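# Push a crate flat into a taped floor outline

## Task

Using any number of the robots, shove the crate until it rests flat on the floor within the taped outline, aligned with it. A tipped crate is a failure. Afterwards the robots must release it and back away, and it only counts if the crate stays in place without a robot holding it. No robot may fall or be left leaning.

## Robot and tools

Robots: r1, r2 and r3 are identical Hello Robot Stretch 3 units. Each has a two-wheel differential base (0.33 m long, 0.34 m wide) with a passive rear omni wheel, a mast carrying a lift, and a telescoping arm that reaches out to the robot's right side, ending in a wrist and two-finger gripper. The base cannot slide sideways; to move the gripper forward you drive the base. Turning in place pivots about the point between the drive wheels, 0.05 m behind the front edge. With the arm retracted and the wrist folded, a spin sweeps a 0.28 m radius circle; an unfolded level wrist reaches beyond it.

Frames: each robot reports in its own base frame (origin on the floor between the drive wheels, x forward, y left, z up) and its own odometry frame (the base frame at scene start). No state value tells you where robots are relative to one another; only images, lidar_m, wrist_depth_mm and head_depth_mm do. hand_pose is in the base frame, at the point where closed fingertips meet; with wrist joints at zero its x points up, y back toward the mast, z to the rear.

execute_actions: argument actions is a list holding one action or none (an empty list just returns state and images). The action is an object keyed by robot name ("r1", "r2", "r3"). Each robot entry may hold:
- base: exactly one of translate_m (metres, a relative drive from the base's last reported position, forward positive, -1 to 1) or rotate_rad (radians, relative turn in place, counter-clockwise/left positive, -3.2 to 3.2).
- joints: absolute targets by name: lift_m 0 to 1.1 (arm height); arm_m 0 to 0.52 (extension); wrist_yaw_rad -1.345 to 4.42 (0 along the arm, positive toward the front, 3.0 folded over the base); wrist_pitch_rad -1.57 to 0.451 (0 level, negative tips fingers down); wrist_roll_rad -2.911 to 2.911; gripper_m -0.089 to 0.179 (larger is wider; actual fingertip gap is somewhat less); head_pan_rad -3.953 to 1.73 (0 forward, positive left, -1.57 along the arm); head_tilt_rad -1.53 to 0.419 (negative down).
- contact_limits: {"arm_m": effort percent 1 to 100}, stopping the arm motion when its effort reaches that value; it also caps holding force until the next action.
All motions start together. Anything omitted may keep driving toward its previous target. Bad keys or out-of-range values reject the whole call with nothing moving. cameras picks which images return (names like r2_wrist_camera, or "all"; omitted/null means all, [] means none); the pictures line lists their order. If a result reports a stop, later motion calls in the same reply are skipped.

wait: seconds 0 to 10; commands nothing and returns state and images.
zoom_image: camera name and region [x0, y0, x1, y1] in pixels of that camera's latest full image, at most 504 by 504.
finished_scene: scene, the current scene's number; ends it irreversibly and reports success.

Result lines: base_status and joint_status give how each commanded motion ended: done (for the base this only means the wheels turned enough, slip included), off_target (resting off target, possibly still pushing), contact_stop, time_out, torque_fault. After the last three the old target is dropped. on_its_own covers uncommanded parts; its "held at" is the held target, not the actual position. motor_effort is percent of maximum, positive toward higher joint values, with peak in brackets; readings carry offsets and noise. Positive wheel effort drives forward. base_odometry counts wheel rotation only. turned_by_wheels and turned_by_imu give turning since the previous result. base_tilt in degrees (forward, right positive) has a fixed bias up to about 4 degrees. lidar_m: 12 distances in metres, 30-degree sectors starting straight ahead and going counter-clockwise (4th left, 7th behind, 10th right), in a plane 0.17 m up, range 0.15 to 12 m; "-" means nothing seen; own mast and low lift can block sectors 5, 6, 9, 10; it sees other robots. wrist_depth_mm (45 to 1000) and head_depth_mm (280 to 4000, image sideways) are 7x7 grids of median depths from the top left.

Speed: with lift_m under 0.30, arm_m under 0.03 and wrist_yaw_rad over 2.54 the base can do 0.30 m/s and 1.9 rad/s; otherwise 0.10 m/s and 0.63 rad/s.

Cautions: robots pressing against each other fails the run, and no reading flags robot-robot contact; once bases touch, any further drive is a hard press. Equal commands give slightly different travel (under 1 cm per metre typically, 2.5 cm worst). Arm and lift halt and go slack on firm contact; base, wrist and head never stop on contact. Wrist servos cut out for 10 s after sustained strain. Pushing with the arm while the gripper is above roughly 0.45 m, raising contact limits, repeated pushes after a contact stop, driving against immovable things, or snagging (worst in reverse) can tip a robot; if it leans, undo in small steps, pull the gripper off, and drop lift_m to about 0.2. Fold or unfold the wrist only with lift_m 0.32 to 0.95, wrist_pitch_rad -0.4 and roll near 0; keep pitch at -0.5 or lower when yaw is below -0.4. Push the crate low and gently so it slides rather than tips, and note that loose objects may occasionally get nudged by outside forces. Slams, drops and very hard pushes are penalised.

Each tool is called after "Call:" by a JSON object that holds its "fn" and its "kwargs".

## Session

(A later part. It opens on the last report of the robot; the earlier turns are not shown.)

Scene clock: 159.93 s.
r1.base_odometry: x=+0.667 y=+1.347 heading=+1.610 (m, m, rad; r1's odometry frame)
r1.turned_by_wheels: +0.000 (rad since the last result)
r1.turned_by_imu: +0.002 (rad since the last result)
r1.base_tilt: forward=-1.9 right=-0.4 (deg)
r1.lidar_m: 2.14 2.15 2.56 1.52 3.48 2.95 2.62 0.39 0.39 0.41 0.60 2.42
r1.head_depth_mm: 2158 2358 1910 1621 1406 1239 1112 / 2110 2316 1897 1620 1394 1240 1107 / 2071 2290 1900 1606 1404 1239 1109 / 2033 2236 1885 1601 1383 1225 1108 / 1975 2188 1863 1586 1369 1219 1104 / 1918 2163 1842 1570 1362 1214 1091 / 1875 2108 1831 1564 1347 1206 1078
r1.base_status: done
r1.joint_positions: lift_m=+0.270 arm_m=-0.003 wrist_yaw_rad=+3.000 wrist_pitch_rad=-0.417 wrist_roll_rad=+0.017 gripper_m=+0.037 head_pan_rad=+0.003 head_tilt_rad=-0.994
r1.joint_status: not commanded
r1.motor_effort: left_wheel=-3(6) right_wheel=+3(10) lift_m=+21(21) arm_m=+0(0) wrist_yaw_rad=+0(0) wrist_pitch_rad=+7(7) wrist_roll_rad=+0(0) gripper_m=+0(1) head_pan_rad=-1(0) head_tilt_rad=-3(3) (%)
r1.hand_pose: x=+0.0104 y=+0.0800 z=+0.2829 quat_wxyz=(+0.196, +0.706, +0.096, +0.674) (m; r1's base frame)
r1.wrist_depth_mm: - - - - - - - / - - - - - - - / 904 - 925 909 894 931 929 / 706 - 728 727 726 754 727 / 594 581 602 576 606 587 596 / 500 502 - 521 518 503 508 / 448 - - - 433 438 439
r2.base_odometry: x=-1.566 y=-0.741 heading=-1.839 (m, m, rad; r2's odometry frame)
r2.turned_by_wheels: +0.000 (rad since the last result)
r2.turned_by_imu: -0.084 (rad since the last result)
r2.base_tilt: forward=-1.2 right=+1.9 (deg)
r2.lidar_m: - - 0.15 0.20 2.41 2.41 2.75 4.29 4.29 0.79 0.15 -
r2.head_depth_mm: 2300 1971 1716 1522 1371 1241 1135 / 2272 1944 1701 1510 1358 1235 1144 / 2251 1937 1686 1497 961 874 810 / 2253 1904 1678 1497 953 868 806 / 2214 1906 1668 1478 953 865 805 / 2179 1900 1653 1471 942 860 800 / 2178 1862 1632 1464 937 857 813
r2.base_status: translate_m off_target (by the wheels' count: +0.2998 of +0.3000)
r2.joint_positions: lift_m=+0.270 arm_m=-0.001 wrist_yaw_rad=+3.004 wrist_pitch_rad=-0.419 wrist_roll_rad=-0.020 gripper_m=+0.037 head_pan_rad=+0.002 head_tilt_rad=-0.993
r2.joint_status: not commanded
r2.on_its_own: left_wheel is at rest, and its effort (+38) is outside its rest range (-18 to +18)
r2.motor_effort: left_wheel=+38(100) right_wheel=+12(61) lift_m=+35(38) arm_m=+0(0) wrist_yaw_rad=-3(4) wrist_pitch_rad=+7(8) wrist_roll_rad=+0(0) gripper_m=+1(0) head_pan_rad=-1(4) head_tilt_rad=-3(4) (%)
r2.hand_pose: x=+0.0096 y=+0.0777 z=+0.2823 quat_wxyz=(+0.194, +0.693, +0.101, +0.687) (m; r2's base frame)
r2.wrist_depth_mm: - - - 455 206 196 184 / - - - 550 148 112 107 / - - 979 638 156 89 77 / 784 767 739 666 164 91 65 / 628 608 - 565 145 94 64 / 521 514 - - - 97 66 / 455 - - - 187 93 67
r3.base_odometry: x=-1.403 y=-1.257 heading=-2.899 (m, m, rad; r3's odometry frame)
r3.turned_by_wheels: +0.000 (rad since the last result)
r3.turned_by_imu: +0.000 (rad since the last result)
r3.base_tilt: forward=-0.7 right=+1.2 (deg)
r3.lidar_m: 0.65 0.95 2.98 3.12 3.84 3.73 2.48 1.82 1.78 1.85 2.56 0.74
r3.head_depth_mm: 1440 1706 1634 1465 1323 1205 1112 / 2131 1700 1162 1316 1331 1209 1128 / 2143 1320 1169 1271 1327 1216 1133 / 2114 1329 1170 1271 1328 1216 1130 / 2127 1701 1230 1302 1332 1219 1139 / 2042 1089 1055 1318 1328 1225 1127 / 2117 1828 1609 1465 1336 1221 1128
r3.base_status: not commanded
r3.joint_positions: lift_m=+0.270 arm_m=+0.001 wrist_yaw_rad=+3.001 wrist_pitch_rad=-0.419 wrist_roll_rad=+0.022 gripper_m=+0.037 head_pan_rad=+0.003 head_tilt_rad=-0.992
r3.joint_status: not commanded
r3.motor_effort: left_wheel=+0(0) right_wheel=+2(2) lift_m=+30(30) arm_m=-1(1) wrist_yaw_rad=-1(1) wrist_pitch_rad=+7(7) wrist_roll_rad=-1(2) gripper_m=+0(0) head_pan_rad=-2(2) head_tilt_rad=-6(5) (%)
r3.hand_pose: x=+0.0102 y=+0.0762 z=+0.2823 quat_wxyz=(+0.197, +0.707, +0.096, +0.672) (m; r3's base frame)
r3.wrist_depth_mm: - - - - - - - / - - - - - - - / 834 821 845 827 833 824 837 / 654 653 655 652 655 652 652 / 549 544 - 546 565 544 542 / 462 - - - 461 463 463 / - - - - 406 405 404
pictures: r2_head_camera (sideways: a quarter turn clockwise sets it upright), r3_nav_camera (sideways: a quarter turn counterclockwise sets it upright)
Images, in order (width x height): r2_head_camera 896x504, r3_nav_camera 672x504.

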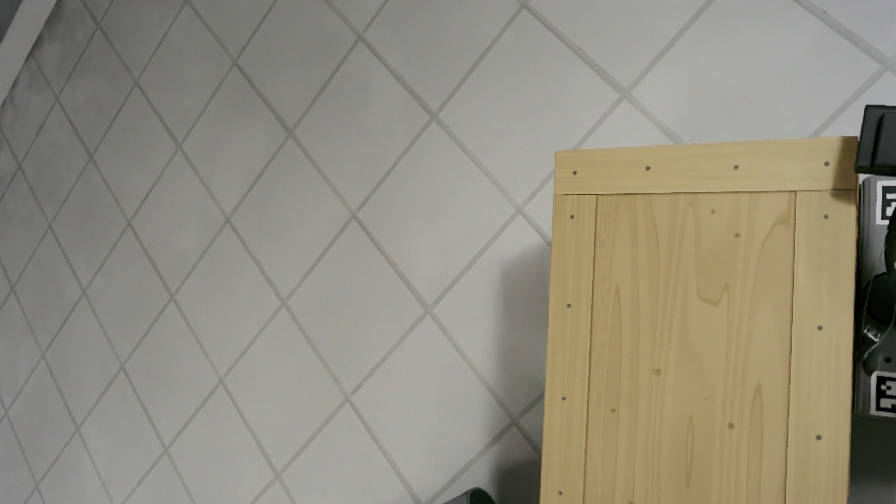

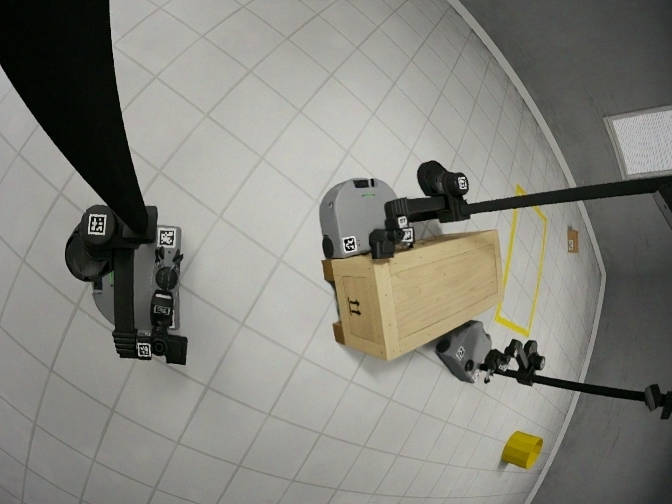

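Call:
{"fn": "execute_actions", "kwargs": {"actions": [{"r1":{"base":{"rotate_rad":-2.15}},"r2":{"base":{"translate_m":-0.01}}}], "cameras": ["r1_head_camera"]}}

Call:
{"fn": "execute_actions", "kwargs": {"actions": [{"r1":{"base":{"translate_m":0.31}}}], "cameras": ["r1_head_camera"]}}

Call:
{"fn": "execute_actions", "kwargs": {"actions": [{"r1":{"base":{"translate_m":0.3}},"r2":{"base":{"translate_m":0.28}}}], "cameras": ["r3_nav_camera","r3_head_camera"]}}

Scene clock: 165.00 s.
r1.base_odometry: x=+0.667 y=+1.347 heading=-0.540 (m, m, rad; r1's odometry frame)
r1.turned_by_wheels: -2.150 (rad since the last result)
r1.turned_by_imu: -2.154 (rad since the last result)
r1.base_tilt: forward=-2.0 right=-0.4 (deg)
r1.lidar_m: 0.39 0.41 0.57 2.47 2.14 2.15 2.48 1.52 3.48 3.05 2.62 2.62
r1.head_depth_mm: 2584 2366 1927 1632 1410 1246 1111 / 2715 2323 1887 1617 1401 1243 1104 / 2830 2307 1883 1588 1396 1235 1107 / 2898 2276 1890 1148 999 1188 1101 / 2861 2250 1861 1120 991 1188 1101 / 2828 2214 1851 1118 989 1193 1088 / 2838 2214 1238 1103 983 1191 1082
r1.base_status: done
r1.joint_positions: lift_m=+0.270 arm_m=-0.003 wrist_yaw_rad=+3.000 wrist_pitch_rad=-0.417 wrist_roll_rad=+0.017 gripper_m=+0.037 head_pan_rad=+0.003 head_tilt_rad=-0.994
r1.joint_status: not commanded
r1.motor_effort: left_wheel=+2(9) right_wheel=-2(7) lift_m=+20(21) arm_m=-1(0) wrist_yaw_rad=+0(0) wrist_pitch_rad=+7(7) wrist_roll_rad=+0(0) gripper_m=+0(1) head_pan_rad=+0(1) head_tilt_rad=-3(3) (%)
r1.hand_pose: x=+0.0104 y=+0.0800 z=+0.2829 quat_wxyz=(+0.196, +0.706, +0.096, +0.674) (m; r1's base frame)
r1.wrist_depth_mm: - - - - - 555 399 / - - - - - 557 410 / 911 - 913 937 840 575 415 / 716 - 722 704 729 574 422 / 579 579 608 593 615 558 428 / 493 493 - 510 522 510 430 / 442 - - - 438 431 427
r2.base_odometry: x=-1.564 y=-0.732 heading=-1.839 (m, m, rad; r2's odometry frame)
r2.turned_by_wheels: +0.000 (rad since the last result)
r2.turned_by_imu: -0.001 (rad since the last result)
r2.base_tilt: forward=-1.2 right=+1.7 (deg)
r2.lidar_m: - - 0.15 0.24 2.40 2.40 2.75 4.28 4.28 0.79 0.15 -
r2.head_depth_mm: 2308 1976 1705 1528 1373 1244 1140 / 2291 1948 1697 1516 1356 1236 1147 / 2250 1932 1691 1505 959 872 820 / 2256 1906 1680 1493 952 868 815 / 2204 1900 1654 1482 947 867 810 / 2216 1882 1655 1476 944 860 809 / 2161 1870 1592 1424 938 856 815
r2.base_status: done
r2.joint_positions: lift_m=+0.270 arm_m=-0.001 wrist_yaw_rad=+3.002 wrist_pitch_rad=-0.419 wrist_roll_rad=-0.020 gripper_m=+0.037 head_pan_rad=+0.002 head_tilt_rad=-0.993
r2.joint_status: not commanded
r2.motor_effort: left_wheel=+0(22) right_wheel=+1(5) lift_m=+35(35) arm_m=+0(0) wrist_yaw_rad=-1(3) wrist_pitch_rad=+7(7) wrist_roll_rad=+0(0) gripper_m=+0(0) head_pan_rad=-1(0) head_tilt_rad=-3(3) (%)
r2.hand_pose: x=+0.0100 y=+0.0777 z=+0.2823 quat_wxyz=(+0.194, +0.693, +0.101, +0.687) (m; r2's base frame)
r2.wrist_depth_mm: - - - 522 211 194 184 / - - - 604 172 115 107 / - - 976 721 181 103 80 / 788 764 745 668 194 106 73 / 626 615 - 552 168 109 75 / 519 516 - - 222 112 77 / 456 - - - 225 111 78
r3.base_odometry: x=-1.403 y=-1.257 heading=-2.899 (m, m, rad; r3's odometry frame)
r3.turned_by_wheels: +0.000 (rad since the last result)
r3.turned_by_imu: +0.000 (rad since the last result)
r3.base_tilt: forward=-0.7 right=+1.2 (deg)
r3.lidar_m: 0.65 0.95 2.99 3.13 3.84 3.72 2.50 1.82 1.78 1.85 2.56 0.74
r3.head_depth_mm: 2044 1742 1629 1454 1325 1204 1113 / 2128 1811 1159 1305 1329 1208 1132 / 2143 1318 1167 1273 1320 1211 1128 / 2134 1326 1168 1268 1325 1219 1135 / 2144 1721 1216 1306 1326 1221 1135 / 2112 1104 1051 1316 1338 1221 1122 / 2121 1809 1595 1426 1333 1219 1126
r3.base_status: not commanded
r3.joint_positions: lift_m=+0.270 arm_m=+0.001 wrist_yaw_rad=+3.001 wrist_pitch_rad=-0.419 wrist_roll_rad=+0.022 gripper_m=+0.037 head_pan_rad=+0.003 head_tilt_rad=-0.992
r3.joint_status: not commanded
r3.motor_effort: left_wheel=+0(0) right_wheel=+2(2) lift_m=+30(30) arm_m=+0(1) wrist_yaw_rad=-1(1) wrist_pitch_rad=+7(7) wrist_roll_rad=-2(1) gripper_m=-1(0) head_pan_rad=-2(2) head_tilt_rad=-5(5) (%)
r3.hand_pose: x=+0.0102 y=+0.0762 z=+0.2823 quat_wxyz=(+0.197, +0.707, +0.096, +0.672) (m; r3's base frame)
r3.wrist_depth_mm: - - - - - - - / - - - - - - - / 822 838 825 815 832 821 828 / 654 653 654 650 652 648 657 / 547 541 - 542 561 541 545 / 467 - - - 460 460 463 / - - - - 404 407 404
pictures: r1_head_camera (sideways: a quarter turn clockwise sets it upright)
Images, in order (width x height): r1_head_camera 896x504.

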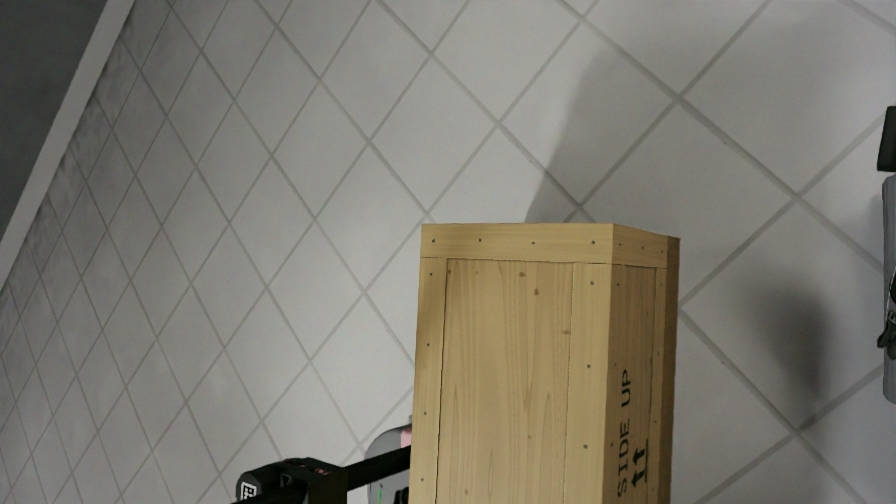

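Scene clock: 167.83 s.
r1.base_odometry: x=+0.933 y=+1.188 heading=-0.540 (m, m, rad; r1's odometry frame)
r1.turned_by_wheels: +0.000 (rad since the last result)
r1.turned_by_imu: +0.001 (rad since the last result)
r1.base_tilt: forward=-2.0 right=-0.5 (deg)
r1.lidar_m: - - 0.15 0.33 2.36 2.36 2.74 1.78 3.70 2.79 2.42 -
r1.head_depth_mm: 2349 2339 1920 1616 1414 1247 1115 / 2534 2312 1895 1617 1400 1243 1104 / 2733 2320 1888 1595 1385 1236 1109 / 2855 2275 1885 1593 1393 870 795 / 2859 2254 1876 1586 976 863 792 / 2839 2233 1838 1564 966 858 791 / 2804 2240 1827 1539 966 858 791
r1.base_status: done
r1.joint_positions: lift_m=+0.270 arm_m=-0.003 wrist_yaw_rad=+3.000 wrist_pitch_rad=-0.417 wrist_roll_rad=+0.017 gripper_m=+0.037 head_pan_rad=+0.003 head_tilt_rad=-0.994
r1.joint_status: not commanded
r1.motor_effort: left_wheel=+3(9) right_wheel=-3(5) lift_m=+21(20) arm_m=+0(1) wrist_yaw_rad=-1(0) wrist_pitch_rad=+7(7) wrist_roll_rad=+0(0) gripper_m=-1(1) head_pan_rad=-1(1) head_tilt_rad=-2(3) (%)
r1.hand_pose: x=+0.0104 y=+0.0800 z=+0.2829 quat_wxyz=(+0.196, +0.706, +0.096, +0.674) (m; r1's base frame)
r1.wrist_depth_mm: - - - 428 219 196 205 / - - - 473 185 129 119 / 904 - 891 516 192 119 90 / 736 - 738 559 204 121 88 / 576 588 605 574 195 124 89 / 493 496 - 511 181 130 91 / 442 - - - 256 130 92
r2.base_odometry: x=-1.564 y=-0.732 heading=-1.839 (m, m, rad; r2's odometry frame)
r2.turned_by_wheels: +0.000 (rad since the last result)
r2.turned_by_imu: -0.001 (rad since the last result)
r2.base_tilt: forward=-1.2 right=+1.8 (deg)
r2.lidar_m: - - 0.15 0.24 2.40 2.40 2.74 4.29 4.28 0.79 0.15 -
r2.head_depth_mm: 2303 1958 1720 1515 1368 1243 1138 / 2288 1951 1710 1512 1367 1237 1142 / 2246 1926 1698 1507 961 873 820 / 2231 1922 1671 1488 955 870 814 / 2207 1900 1679 1484 951 863 810 / 2198 1892 1652 1477 943 862 808 / 2169 1878 1647 1465 938 860 813
r2.base_status: not commanded
r2.joint_positions: lift_m=+0.270 arm_m=-0.001 wrist_yaw_rad=+3.002 wrist_pitch_rad=-0.419 wrist_roll_rad=-0.020 gripper_m=+0.037 head_pan_rad=+0.002 head_tilt_rad=-0.993
r2.joint_status: not commanded
r2.motor_effort: left_wheel=+0(0) right_wheel=+0(0) lift_m=+35(35) arm_m=+0(0) wrist_yaw_rad=-2(1) wrist_pitch_rad=+7(7) wrist_roll_rad=+0(0) gripper_m=+0(1) head_pan_rad=-1(1) head_tilt_rad=-3(3) (%)
r2.hand_pose: x=+0.0100 y=+0.0777 z=+0.2823 quat_wxyz=(+0.194, +0.693, +0.101, +0.687) (m; r2's base frame)
r2.wrist_depth_mm: - - - 523 210 194 184 / - - - 605 172 115 107 / - - 985 722 181 103 80 / 787 774 737 666 194 106 74 / 621 613 - 546 167 109 75 / 523 520 - - 222 112 77 / 455 - - - 225 111 78
r3.base_odometry: x=-1.403 y=-1.257 heading=-2.899 (m, m, rad; r3's odometry frame)
r3.turned_by_wheels: +0.000 (rad since the last result)
r3.turned_by_imu: +0.000 (rad since the last result)
r3.base_tilt: forward=-0.7 right=+1.2 (deg)
r3.lidar_m: 0.65 0.95 2.99 3.13 3.86 3.72 2.48 1.82 1.78 1.85 2.57 0.74
r3.head_depth_mm: 1297 1709 1637 1452 1317 1207 1116 / 1515 1523 1163 1316 1315 1211 1128 / 2027 1325 1165 1273 1338 1216 1126 / 2144 1326 1170 1269 1332 1216 1132 / 2129 1700 1216 1301 1328 1215 1143 / 2115 1099 1052 1312 1337 1220 1127 / 2105 1814 1596 1436 1337 1218 1125
r3.base_status: not commanded
r3.joint_positions: lift_m=+0.270 arm_m=+0.001 wrist_yaw_rad=+3.001 wrist_pitch_rad=-0.419 wrist_roll_rad=+0.022 gripper_m=+0.037 head_pan_rad=+0.003 head_tilt_rad=-0.992
r3.joint_status: not commanded
r3.motor_effort: left_wheel=+0(0) right_wheel=+2(2) lift_m=+31(31) arm_m=-1(1) wrist_yaw_rad=-1(1) wrist_pitch_rad=+7(7) wrist_roll_rad=-1(1) gripper_m=+0(1) head_pan_rad=-2(2) head_tilt_rad=-5(6) (%)
r3.hand_pose: x=+0.0102 y=+0.0762 z=+0.2823 quat_wxyz=(+0.197, +0.707, +0.096, +0.672) (m; r3's base frame)
r3.wrist_depth_mm: - - - - - - - / - - - - - - - / 833 820 838 813 836 835 814 / 653 653 656 647 652 652 651 / 546 542 - 539 560 542 540 / 466 - - - 467 467 464 / - - - - 406 403 407
pictures: r1_head_camera (sideways: a quarter turn clockwise sets it upright)
Images, in order (width x height): r1_head_camera 896x504.

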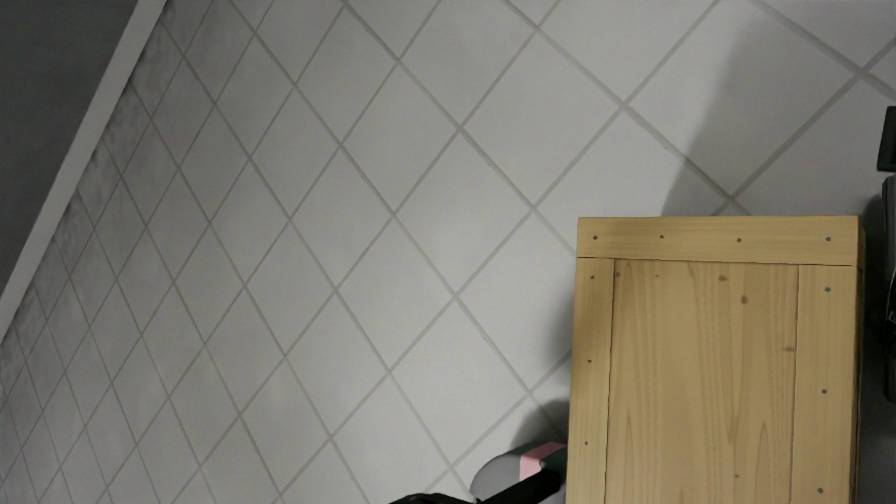

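Scene clock: 171.77 s.
r1.base_odometry: x=+1.190 y=+1.035 heading=-0.539 (m, m, rad; r1's odometry frame)
r1.turned_by_wheels: +0.001 (rad since the last result)
r1.turned_by_imu: +0.013 (rad since the last result)
r1.base_tilt: forward=-2.1 right=-0.5 (deg)
r1.lidar_m: - - 0.15 0.21 2.38 2.39 2.78 1.81 3.71 2.74 2.54 -
r1.head_depth_mm: 2344 2351 1908 1624 1415 1244 1117 / 2549 2325 1899 1610 1407 1237 1114 / 2744 2297 1870 1594 1395 1229 1102 / 2894 2276 1875 1596 1384 866 781 / 2851 2244 1870 1588 1370 865 779 / 2861 2251 1841 1578 1364 861 782 / 2811 2206 1833 1562 1100 853 780
r1.base_status: translate_m off_target (by the wheels' count: +0.2996 of +0.3000)
r1.joint_positions: lift_m=+0.270 arm_m=-0.003 wrist_yaw_rad=+3.009 wrist_pitch_rad=-0.420 wrist_roll_rad=+0.017 gripper_m=+0.037 head_pan_rad=+0.003 head_tilt_rad=-0.995
r1.joint_status: not commanded
r1.on_its_own: left_wheel is at rest, and its effort (+48) is outside its rest range (-18 to +18); right_wheel is at rest, and its effort (+38) is outside its rest range (-18 to +18)
r1.motor_effort: left_wheel=+48(69) right_wheel=+38(84) lift_m=+22(22) arm_m=+0(0) wrist_yaw_rad=-11(12) wrist_pitch_rad=+8(9) wrist_roll_rad=+0(0) gripper_m=+2(2) head_pan_rad=+0(1) head_tilt_rad=-2(4) (%)
r1.hand_pose: x=+0.0083 y=+0.0798 z=+0.2821 quat_wxyz=(+0.194, +0.705, +0.100, +0.674) (m; r1's base frame)
r1.wrist_depth_mm: - - - 292 190 199 200 / - - - 326 138 116 116 / 883 - 928 358 135 89 84 / 704 - 704 389 140 86 68 / 574 572 604 550 141 88 63 / 496 500 - - 130 90 64 / 446 - - - 180 92 65
r2.base_odometry: x=-1.637 y=-1.002 heading=-1.839 (m, m, rad; r2's odometry frame)
r2.turned_by_wheels: +0.000 (rad since the last result)
r2.turned_by_imu: +0.030 (rad since the last result)
r2.base_tilt: forward=-1.3 right=+1.9 (deg)
r2.lidar_m: - - 0.15 0.20 2.41 2.40 2.80 4.32 4.31 0.20 0.15 -
r2.head_depth_mm: 2294 1969 1714 1533 1374 1234 1141 / 2272 1961 1703 1505 1359 1221 1133 / 2251 1934 1693 1501 960 874 809 / 2244 1912 1688 1493 955 869 804 / 2208 1907 1661 1479 950 864 800 / 2197 1884 1650 1469 946 861 799 / 2181 1876 1644 1457 936 857 815
r2.base_status: translate_m off_target (by the wheels' count: +0.2799 of +0.2800)
r2.joint_positions: lift_m=+0.270 arm_m=-0.001 wrist_yaw_rad=+3.003 wrist_pitch_rad=-0.419 wrist_roll_rad=-0.020 gripper_m=+0.037 head_pan_rad=+0.001 head_tilt_rad=-0.993
r2.joint_status: not commanded
r2.on_its_own: left_wheel is at rest, and its effort (+27) is outside its rest range (-18 to +18)
r2.motor_effort: left_wheel=+27(100) right_wheel=+10(67) lift_m=+35(38) arm_m=+0(0) wrist_yaw_rad=-3(3) wrist_pitch_rad=+7(9) wrist_roll_rad=+0(0) gripper_m=+0(0) head_pan_rad=-1(1) head_tilt_rad=-3(4) (%)
r2.hand_pose: x=+0.0096 y=+0.0777 z=+0.2823 quat_wxyz=(+0.194, +0.693, +0.101, +0.687) (m; r2's base frame)
r2.wrist_depth_mm: - - - 453 206 195 185 / - - - 545 148 112 107 / - - 970 635 156 89 77 / 797 764 735 666 164 91 65 / 622 618 - 560 145 94 64 / 518 515 - - - 96 66 / 457 - - - 187 93 67
r3.base_odometry: x=-1.403 y=-1.257 heading=-2.899 (m, m, rad; r3's odometry frame)
r3.turned_by_wheels: +0.000 (rad since the last result)
r3.turned_by_imu: +0.000 (rad since the last result)
r3.base_tilt: forward=-0.7 right=+1.3 (deg)
r3.lidar_m: 0.65 0.96 2.98 3.10 3.85 3.72 2.48 1.82 1.78 1.85 2.57 0.74
r3.head_depth_mm: 1301 1763 1612 1457 1324 1208 1118 / 1458 1499 1159 1320 1325 1210 1124 / 1510 1319 1167 1275 1331 1210 1126 / 2144 1320 1172 1269 1329 1213 1133 / 2128 1550 1274 1318 1329 1220 1139 / 2057 1091 1119 1339 1336 1219 1125 / 2168 1819 1604 1465 1344 1224 1124
r3.base_status: not commanded
r3.joint_positions: lift_m=+0.270 arm_m=+0.001 wrist_yaw_rad=+3.001 wrist_pitch_rad=-0.419 wrist_roll_rad=+0.022 gripper_m=+0.037 head_pan_rad=+0.003 head_tilt_rad=-0.992
r3.joint_status: not commanded
r3.motor_effort: left_wheel=+0(0) right_wheel=+2(2) lift_m=+31(31) arm_m=-1(0) wrist_yaw_rad=-2(1) wrist_pitch_rad=+7(7) wrist_roll_rad=-1(2) gripper_m=+0(1) head_pan_rad=-2(2) head_tilt_rad=-5(5) (%)
r3.hand_pose: x=+0.0102 y=+0.0762 z=+0.2823 quat_wxyz=(+0.197, +0.707, +0.096, +0.672) (m; r3's base frame)
r3.wrist_depth_mm: - - - - - - - / - - - - - - - / 824 826 835 830 822 822 829 / 652 654 658 657 652 659 657 / 546 541 - 543 561 542 544 / 467 - - - 466 463 465 / - - - - 403 403 404
pictures: r3_head_camera (sideways: a quarter turn clockwise sets it upright), r3_nav_camera (sideways: a quarter turn counterclockwise sets it upright)
Images, in order (width x height): r3_head_camera 896x504, r3_nav_camera 672x504.

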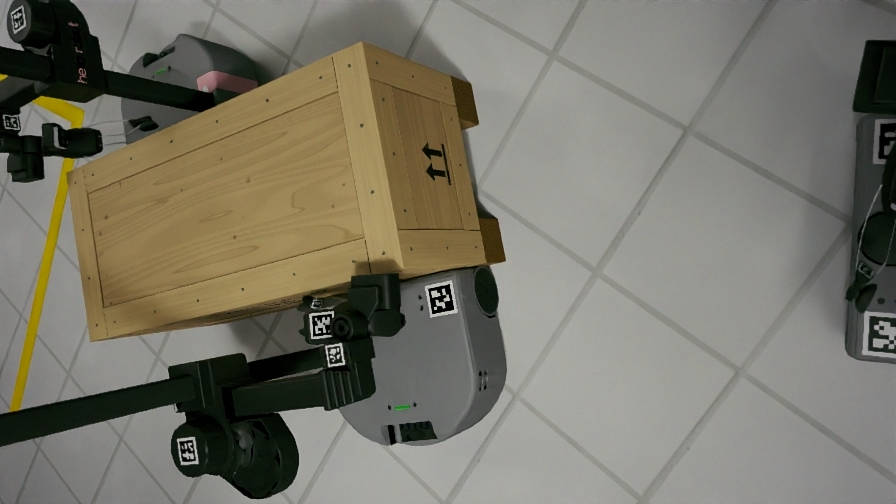

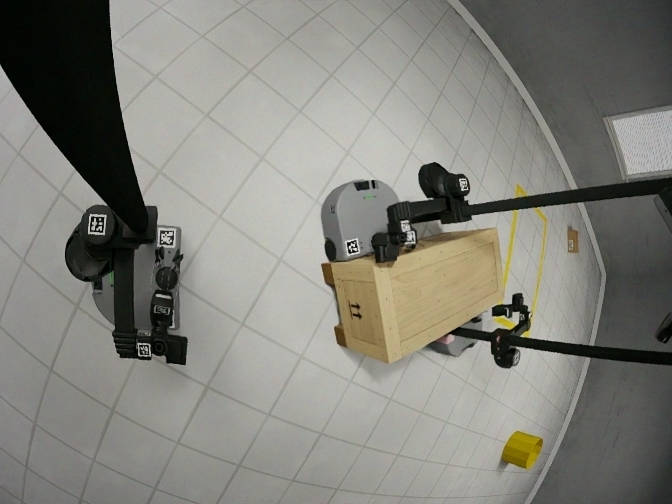

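Call:
{"fn": "execute_actions", "kwargs": {"actions": [{"r1":{"base":{"translate_m":-0.01}},"r2":{"base":{"translate_m":-0.01}},"r3":{"base":{"rotate_rad":-0.43}}}], "cameras": []}}

Call:
{"fn": "execute_actions", "kwargs": {"actions": [{"r3":{"base":{"translate_m":0.54}}}], "cameras": []}}

Call:
{"fn": "execute_actions", "kwargs": {"actions": [{"r3":{"base":{"rotate_rad":0.69},"joints":{"head_tilt_rad":-1.2}}}], "cameras": ["r3_nav_camera","r3_head_camera"]}}

Scene clock: 188.27 s.
r1.base_odometry: x=+1.182 y=+1.040 heading=-0.539 (m, m, rad; r1's odometry frame)
r1.turned_by_wheels: +0.000 (rad since the last result)
r1.turned_by_imu: +0.001 (rad since the last result)
r1.base_tilt: forward=-2.0 right=-0.4 (deg)
r1.lidar_m: - - 0.15 0.25 2.37 2.38 2.77 1.81 3.70 2.75 2.47 -
r1.head_depth_mm: 2362 2361 1924 1617 1407 1237 1114 / 2563 2340 1911 1608 1399 1245 1114 / 2711 2292 1891 1604 1385 1233 1106 / 2910 2283 1881 1594 1387 868 784 / 2901 2262 1860 1584 1382 862 780 / 2813 2226 1852 1568 1366 862 780 / 2808 2233 1839 1537 1095 856 779
r1.base_status: done
r1.joint_positions: lift_m=+0.270 arm_m=-0.003 wrist_yaw_rad=+3.002 wrist_pitch_rad=-0.420 wrist_roll_rad=+0.017 gripper_m=+0.037 head_pan_rad=+0.003 head_tilt_rad=-0.995
r1.joint_status: not commanded
r1.motor_effort: left_wheel=+1(35) right_wheel=+0(32) lift_m=+21(21) arm_m=+0(0) wrist_yaw_rad=-3(11) wrist_pitch_rad=+8(8) wrist_roll_rad=+0(0) gripper_m=+0(2) head_pan_rad=+0(0) head_tilt_rad=-2(3) (%)
r1.hand_pose: x=+0.0099 y=+0.0797 z=+0.2822 quat_wxyz=(+0.196, +0.706, +0.097, +0.674) (m; r1's base frame)
r1.wrist_depth_mm: - - - 323 190 199 199 / - - - 359 147 116 116 / 895 - 899 386 152 96 84 / 718 - 702 424 158 98 72 / 593 582 618 538 156 100 72 / 493 495 - - 146 103 74 / 446 - - - 205 103 75
r2.base_odometry: x=-1.634 y=-0.992 heading=-1.839 (m, m, rad; r2's odometry frame)
r2.turned_by_wheels: +0.000 (rad since the last result)
r2.turned_by_imu: -0.001 (rad since the last result)
r2.base_tilt: forward=-1.2 right=+1.9 (deg)
r2.lidar_m: - - 0.15 0.24 2.40 2.40 2.79 4.31 4.28 0.80 0.15 -
r2.head_depth_mm: 2302 1971 1711 1527 1373 1242 1132 / 2295 1955 1701 1516 1366 1218 1129 / 2270 1929 1683 1503 958 874 821 / 2232 1928 1681 1495 959 872 816 / 2201 1906 1667 1486 948 864 811 / 2191 1881 1656 1477 946 859 809 / 2172 1882 1640 1441 941 856 814
r2.base_status: done
r2.joint_positions: lift_m=+0.270 arm_m=-0.001 wrist_yaw_rad=+3.002 wrist_pitch_rad=-0.419 wrist_roll_rad=-0.020 gripper_m=+0.037 head_pan_rad=+0.001 head_tilt_rad=-0.993
r2.joint_status: not commanded
r2.motor_effort: left_wheel=+0(15) right_wheel=+0(5) lift_m=+35(35) arm_m=+0(0) wrist_yaw_rad=-1(3) wrist_pitch_rad=+7(7) wrist_roll_rad=+0(0) gripper_m=+0(1) head_pan_rad=-1(0) head_tilt_rad=-2(3) (%)
r2.hand_pose: x=+0.0100 y=+0.0777 z=+0.2823 quat_wxyz=(+0.194, +0.693, +0.101, +0.687) (m; r2's base frame)
r2.wrist_depth_mm: - - - 524 210 194 184 / - - - 609 173 115 107 / - - 986 849 181 103 80 / 779 763 737 666 194 106 74 / 627 612 - 546 167 109 75 / 522 513 - - 223 112 77 / 454 - - - 226 111 78
r3.base_odometry: x=-1.403 y=-1.257 heading=+2.954 (m, m, rad; r3's odometry frame)
r3.turned_by_wheels: -0.430 (rad since the last result)
r3.turned_by_imu: -0.423 (rad since the last result)
r3.base_tilt: forward=-0.7 right=+1.2 (deg)
r3.lidar_m: 0.71 0.65 3.01 2.98 3.22 3.75 3.72 2.28 1.78 1.78 1.91 2.85
r3.head_depth_mm: 2115 1847 1626 1465 1329 1209 1115 / 2107 1848 1635 1462 1332 1211 1122 / 2129 1831 1641 1471 1334 1215 1131 / 2135 1842 1604 1424 1336 1214 1128 / 2019 1659 1169 1287 1341 1210 1150 / 1407 1327 1176 1133 1337 1221 1118 / 1481 1329 1181 1104 1305 1220 1126
r3.base_status: done
r3.joint_positions: lift_m=+0.270 arm_m=+0.001 wrist_yaw_rad=+3.001 wrist_pitch_rad=-0.419 wrist_roll_rad=+0.022 gripper_m=+0.037 head_pan_rad=+0.003 head_tilt_rad=-0.992
r3.joint_status: not commanded
r3.motor_effort: left_wheel=+2(9) right_wheel=-2(9) lift_m=+30(30) arm_m=-1(0) wrist_yaw_rad=-1(1) wrist_pitch_rad=+7(7) wrist_roll_rad=-1(1) gripper_m=+0(0) head_pan_rad=-2(2) head_tilt_rad=-5(5) (%)
r3.hand_pose: x=+0.0102 y=+0.0762 z=+0.2823 quat_wxyz=(+0.197, +0.707, +0.096, +0.672) (m; r3's base frame)
r3.wrist_depth_mm: - - - - - - - / - - - - - 795 678 / 819 844 835 821 818 682 562 / 660 653 648 652 647 644 604 / 541 546 - 544 563 537 544 / 465 - - - 463 464 464 / - - - - 404 405 407
pictures: none
No camera images: the call's "cameras" was empty. Leave "cameras" out to get every camera's image.

Scene clock: 191.70 s.
r1.base_odometry: x=+1.182 y=+1.040 heading=-0.539 (m, m, rad; r1's odometry frame)
r1.turned_by_wheels: +0.000 (rad since the last result)
r1.turned_by_imu: +0.001 (rad since the last result)
r1.base_tilt: forward=-2.0 right=-0.5 (deg)
r1.lidar_m: - - 0.15 0.25 2.37 2.37 2.78 1.81 3.70 2.74 2.48 -
r1.head_depth_mm: 2337 2342 1927 1624 1406 1246 1116 / 2599 2328 1898 1610 1400 1235 1106 / 2712 2292 1897 1606 1402 1225 1102 / 2874 2282 1874 1597 1381 869 783 / 2871 2259 1859 1584 1366 863 781 / 2845 2220 1829 1570 1376 862 776 / 2794 2212 1826 1535 1093 856 777
r1.base_status: not commanded
r1.joint_positions: lift_m=+0.270 arm_m=-0.003 wrist_yaw_rad=+3.002 wrist_pitch_rad=-0.420 wrist_roll_rad=+0.017 gripper_m=+0.037 head_pan_rad=+0.003 head_tilt_rad=-0.995
r1.joint_status: not commanded
r1.motor_effort: left_wheel=+0(1) right_wheel=+0(0) lift_m=+21(21) arm_m=+0(0) wrist_yaw_rad=-2(2) wrist_pitch_rad=+8(8) wrist_roll_rad=+0(0) gripper_m=+0(0) head_pan_rad=-1(0) head_tilt_rad=-2(2) (%)
r1.hand_pose: x=+0.0099 y=+0.0797 z=+0.2822 quat_wxyz=(+0.196, +0.706, +0.097, +0.674) (m; r1's base frame)
r1.wrist_depth_mm: - - - 321 190 200 200 / - - - 355 147 116 116 / 907 - 918 395 153 96 84 / 702 - 718 426 159 98 72 / 598 583 603 549 155 100 72 / 496 494 - - 146 103 73 / 446 - - - 204 104 75
r2.base_odometry: x=-1.634 y=-0.992 heading=-1.839 (m, m, rad; r2's odometry frame)
r2.turned_by_wheels: +0.000 (rad since the last result)
r2.turned_by_imu: -0.001 (rad since the last result)
r2.base_tilt: forward=-1.1 right=+1.7 (deg)
r2.lidar_m: - - 0.15 0.24 2.40 2.40 2.79 4.31 4.28 2.68 0.15 -
r2.head_depth_mm: 2305 1958 1718 1521 1368 1073 1094 / 2273 1944 1717 1527 1361 1202 1120 / 2250 1930 1693 1497 962 872 821 / 2253 1910 1682 1490 953 871 813 / 2212 1909 1658 1480 950 866 813 / 2185 1885 1657 1474 948 859 808 / 2169 1870 1652 1451 940 858 815
r2.base_status: not commanded
r2.joint_positions: lift_m=+0.270 arm_m=-0.001 wrist_yaw_rad=+3.002 wrist_pitch_rad=-0.419 wrist_roll_rad=-0.020 gripper_m=+0.037 head_pan_rad=+0.001 head_tilt_rad=-0.993
r2.joint_status: not commanded
r2.motor_effort: left_wheel=+0(0) right_wheel=+0(0) lift_m=+35(35) arm_m=+0(0) wrist_yaw_rad=-1(1) wrist_pitch_rad=+7(7) wrist_roll_rad=+0(0) gripper_m=+0(0) head_pan_rad=-1(0) head_tilt_rad=-3(3) (%)
r2.hand_pose: x=+0.0100 y=+0.0777 z=+0.2823 quat_wxyz=(+0.194, +0.693, +0.101, +0.687) (m; r2's base frame)
r2.wrist_depth_mm: - - - 521 211 194 184 / - - - 604 172 115 107 / - - 965 847 181 103 80 / 790 764 742 667 194 106 74 / 627 611 - 549 168 109 75 / 520 513 - - 222 112 77 / 459 - - - 225 111 78
r3.base_odometry: x=-1.933 y=-1.157 heading=+2.954 (m, m, rad; r3's odometry frame)
r3.turned_by_wheels: +0.000 (rad since the last result)
r3.turned_by_imu: +0.002 (rad since the last result)
r3.base_tilt: forward=-0.7 right=+1.3 (deg)
r3.lidar_m: 0.24 0.22 0.23 0.28 3.17 4.32 4.25 2.33 1.87 1.84 1.98 2.96
r3.head_depth_mm: 2115 1840 1632 1458 1317 1205 1114 / 2110 1835 1649 1460 1320 1208 1132 / 2132 1860 1628 1479 1331 1214 1130 / 2121 1863 1641 1472 1326 1185 1132 / 2156 1862 1620 1461 1310 897 1134 / 2153 1867 1144 1334 949 869 1096 / 2069 1151 1246 1053 957 869 870
r3.base_status: done
r3.joint_positions: lift_m=+0.270 arm_m=+0.001 wrist_yaw_rad=+3.001 wrist_pitch_rad=-0.419 wrist_roll_rad=+0.022 gripper_m=+0.037 head_pan_rad=+0.003 head_tilt_rad=-0.992
r3.joint_status: not commanded
r3.motor_effort: left_wheel=+2(11) right_wheel=-1(6) lift_m=+30(30) arm_m=+0(1) wrist_yaw_rad=-1(1) wrist_pitch_rad=+7(7) wrist_roll_rad=-2(1) gripper_m=+0(1) head_pan_rad=-2(2) head_tilt_rad=-5(5) (%)
r3.hand_pose: x=+0.0102 y=+0.0762 z=+0.2823 quat_wxyz=(+0.197, +0.707, +0.096, +0.672) (m; r3's base frame)
r3.wrist_depth_mm: - - - 331 262 217 185 / - - - 364 283 229 194 / 825 832 619 403 306 247 206 / 666 653 636 454 333 263 218 / 544 548 - 488 341 284 232 / 466 - - - 437 305 244 / - - - - 406 326 261
pictures: none
No camera images: the call's "cameras" was empty. Leave "cameras" out to get every camera's image.

Scene clock: 193.40 s.
r1.base_odometry: x=+1.182 y=+1.040 heading=-0.539 (m, m, rad; r1's odometry frame)
r1.turned_by_wheels: +0.000 (rad since the last result)
r1.turned_by_imu: +0.000 (rad since the last result)
r1.base_tilt: forward=-1.9 right=-0.5 (deg)
r1.lidar_m: - - 0.15 0.25 2.38 2.38 2.77 1.81 3.71 2.74 2.48 -
r1.head_depth_mm: 2386 2323 1919 1633 1418 1244 1111 / 2565 2306 1907 1614 1406 1240 1102 / 2709 2294 1913 1608 1395 1237 1106 / 2867 2280 1871 1586 1394 863 784 / 2873 2276 1841 1588 1378 861 778 / 2858 2235 1846 1568 1372 861 778 / 2807 2220 1838 1526 1093 855 774
r1.base_status: not commanded
r1.joint_positions: lift_m=+0.270 arm_m=-0.003 wrist_yaw_rad=+3.002 wrist_pitch_rad=-0.420 wrist_roll_rad=+0.017 gripper_m=+0.037 head_pan_rad=+0.003 head_tilt_rad=-0.995
r1.joint_status: not commanded
r1.motor_effort: left_wheel=+1(1) right_wheel=+0(0) lift_m=+22(22) arm_m=+0(0) wrist_yaw_rad=-2(3) wrist_pitch_rad=+8(8) wrist_roll_rad=+0(0) gripper_m=+0(1) head_pan_rad=+0(1) head_tilt_rad=-3(1) (%)
r1.hand_pose: x=+0.0099 y=+0.0797 z=+0.2822 quat_wxyz=(+0.196, +0.706, +0.097, +0.674) (m; r1's base frame)
r1.wrist_depth_mm: - - - 323 190 199 200 / - - - 366 147 116 117 / 925 - 921 391 153 95 84 / 706 - 712 435 159 98 72 / 589 575 612 545 155 100 72 / 498 503 - - 146 103 74 / 451 - - - 204 104 75
r2.base_odometry: x=-1.634 y=-0.992 heading=-1.839 (m, m, rad; r2's odometry frame)
r2.turned_by_wheels: +0.000 (rad since the last result)
r2.turned_by_imu: +0.000 (rad since the last result)
r2.base_tilt: forward=-1.0 right=+1.8 (deg)
r2.lidar_m: - - 0.15 0.24 2.40 2.40 2.78 4.30 4.29 2.68 0.15 -
r2.head_depth_mm: 2305 1962 1715 1512 1367 1094 1112 / 2281 1953 1703 1504 1360 1221 1135 / 2251 1930 1691 1501 961 876 820 / 2229 1906 1685 1492 958 870 815 / 2213 1900 1666 1482 948 864 812 / 2194 1885 1649 1477 944 860 806 / 2155 1862 1640 1448 938 855 814
r2.base_status: not commanded
r2.joint_positions: lift_m=+0.270 arm_m=-0.001 wrist_yaw_rad=+3.002 wrist_pitch_rad=-0.419 wrist_roll_rad=-0.020 gripper_m=+0.037 head_pan_rad=+0.001 head_tilt_rad=-0.993
r2.joint_status: not commanded
r2.motor_effort: left_wheel=+0(0) right_wheel=+0(0) lift_m=+35(35) arm_m=+0(0) wrist_yaw_rad=-2(2) wrist_pitch_rad=+7(7) wrist_roll_rad=+0(0) gripper_m=+0(1) head_pan_rad=+0(0) head_tilt_rad=-3(3) (%)
r2.hand_pose: x=+0.0100 y=+0.0777 z=+0.2823 quat_wxyz=(+0.194, +0.693, +0.101, +0.687) (m; r2's base frame)
r2.wrist_depth_mm: - - - 519 210 194 184 / - - - 610 173 115 107 / - - 974 849 181 103 80 / 785 764 741 667 194 106 74 / 631 607 - 548 168 109 75 / 529 514 - - 222 112 77 / 454 - - - 225 111 78
r3.base_odometry: x=-1.933 y=-1.157 heading=-2.639 (m, m, rad; r3's odometry frame)
r3.turned_by_wheels: +0.690 (rad since the last result)
r3.turned_by_imu: +0.678 (rad since the last result)
r3.base_tilt: forward=-0.7 right=+1.3 (deg)
r3.lidar_m: 0.22 0.23 0.32 3.42 4.26 3.57 2.09 1.84 1.84 2.15 2.50 0.23
r3.head_depth_mm: 1008 1288 1367 1327 1255 1185 1120 / 1159 1305 1363 1313 1254 1204 - / 1162 1085 1010 952 1176 1206 - / 1162 1083 1010 952 1228 1218 - / 1164 1094 1017 953 1229 1214 - / 1662 1532 1217 967 1249 1196 - / 1661 1540 1218 924 1246 1202 1154
r3.base_status: done
r3.joint_positions: lift_m=+0.270 arm_m=+0.001 wrist_yaw_rad=+3.001 wrist_pitch_rad=-0.419 wrist_roll_rad=+0.022 gripper_m=+0.037 head_pan_rad=+0.003 head_tilt_rad=-1.185
r3.joint_status: all done
r3.motor_effort: left_wheel=-1(8) right_wheel=+4(13) lift_m=+30(30) arm_m=-1(1) wrist_yaw_rad=-1(1) wrist_pitch_rad=+7(7) wrist_roll_rad=-2(2) gripper_m=+0(0) head_pan_rad=-2(2) head_tilt_rad=-10(32) (%)
r3.hand_pose: x=+0.0102 y=+0.0762 z=+0.2823 quat_wxyz=(+0.197, +0.707, +0.096, +0.672) (m; r3's base frame)
r3.wrist_depth_mm: - - - - - - 245 / - - - - - - 247 / 823 815 826 824 831 476 250 / 664 659 655 658 624 365 253 / 549 541 - 539 560 368 255 / 464 - - - 461 374 257 / - - - - 405 395 259
pictures: r3_head_camera (sideways: a quarter turn clockwise sets it upright), r3_nav_camera (sideways: a quarter turn counterclockwise sets it upright)
Images, in order (width x height): r3_head_camera 896x504, r3_nav_camera 672x504.

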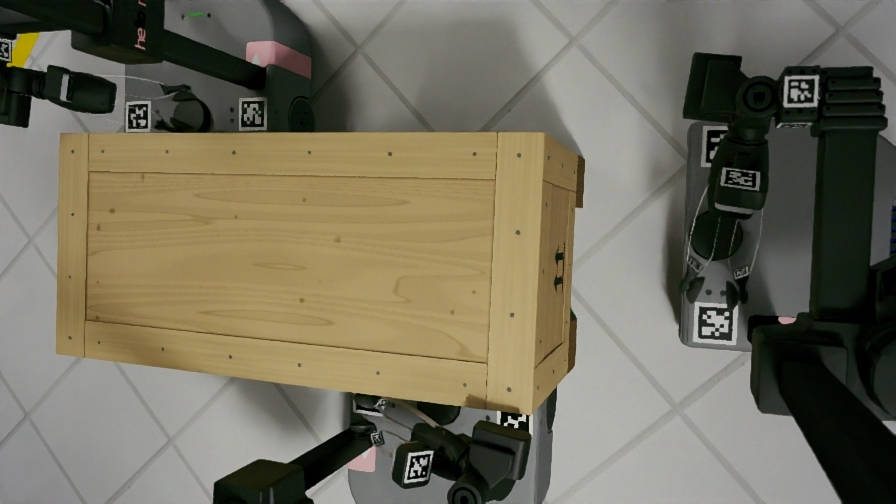

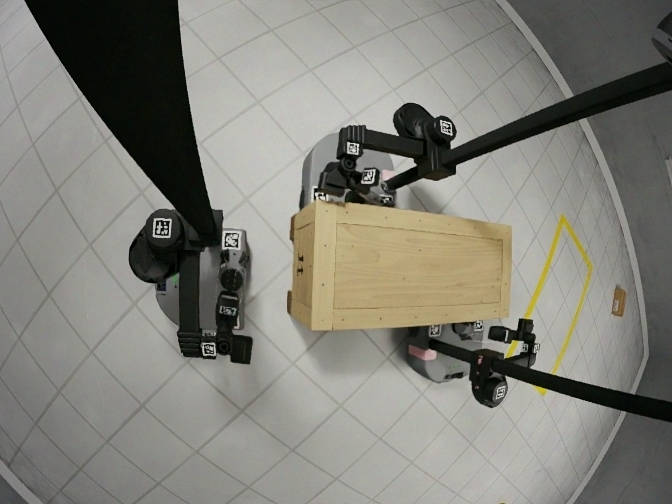

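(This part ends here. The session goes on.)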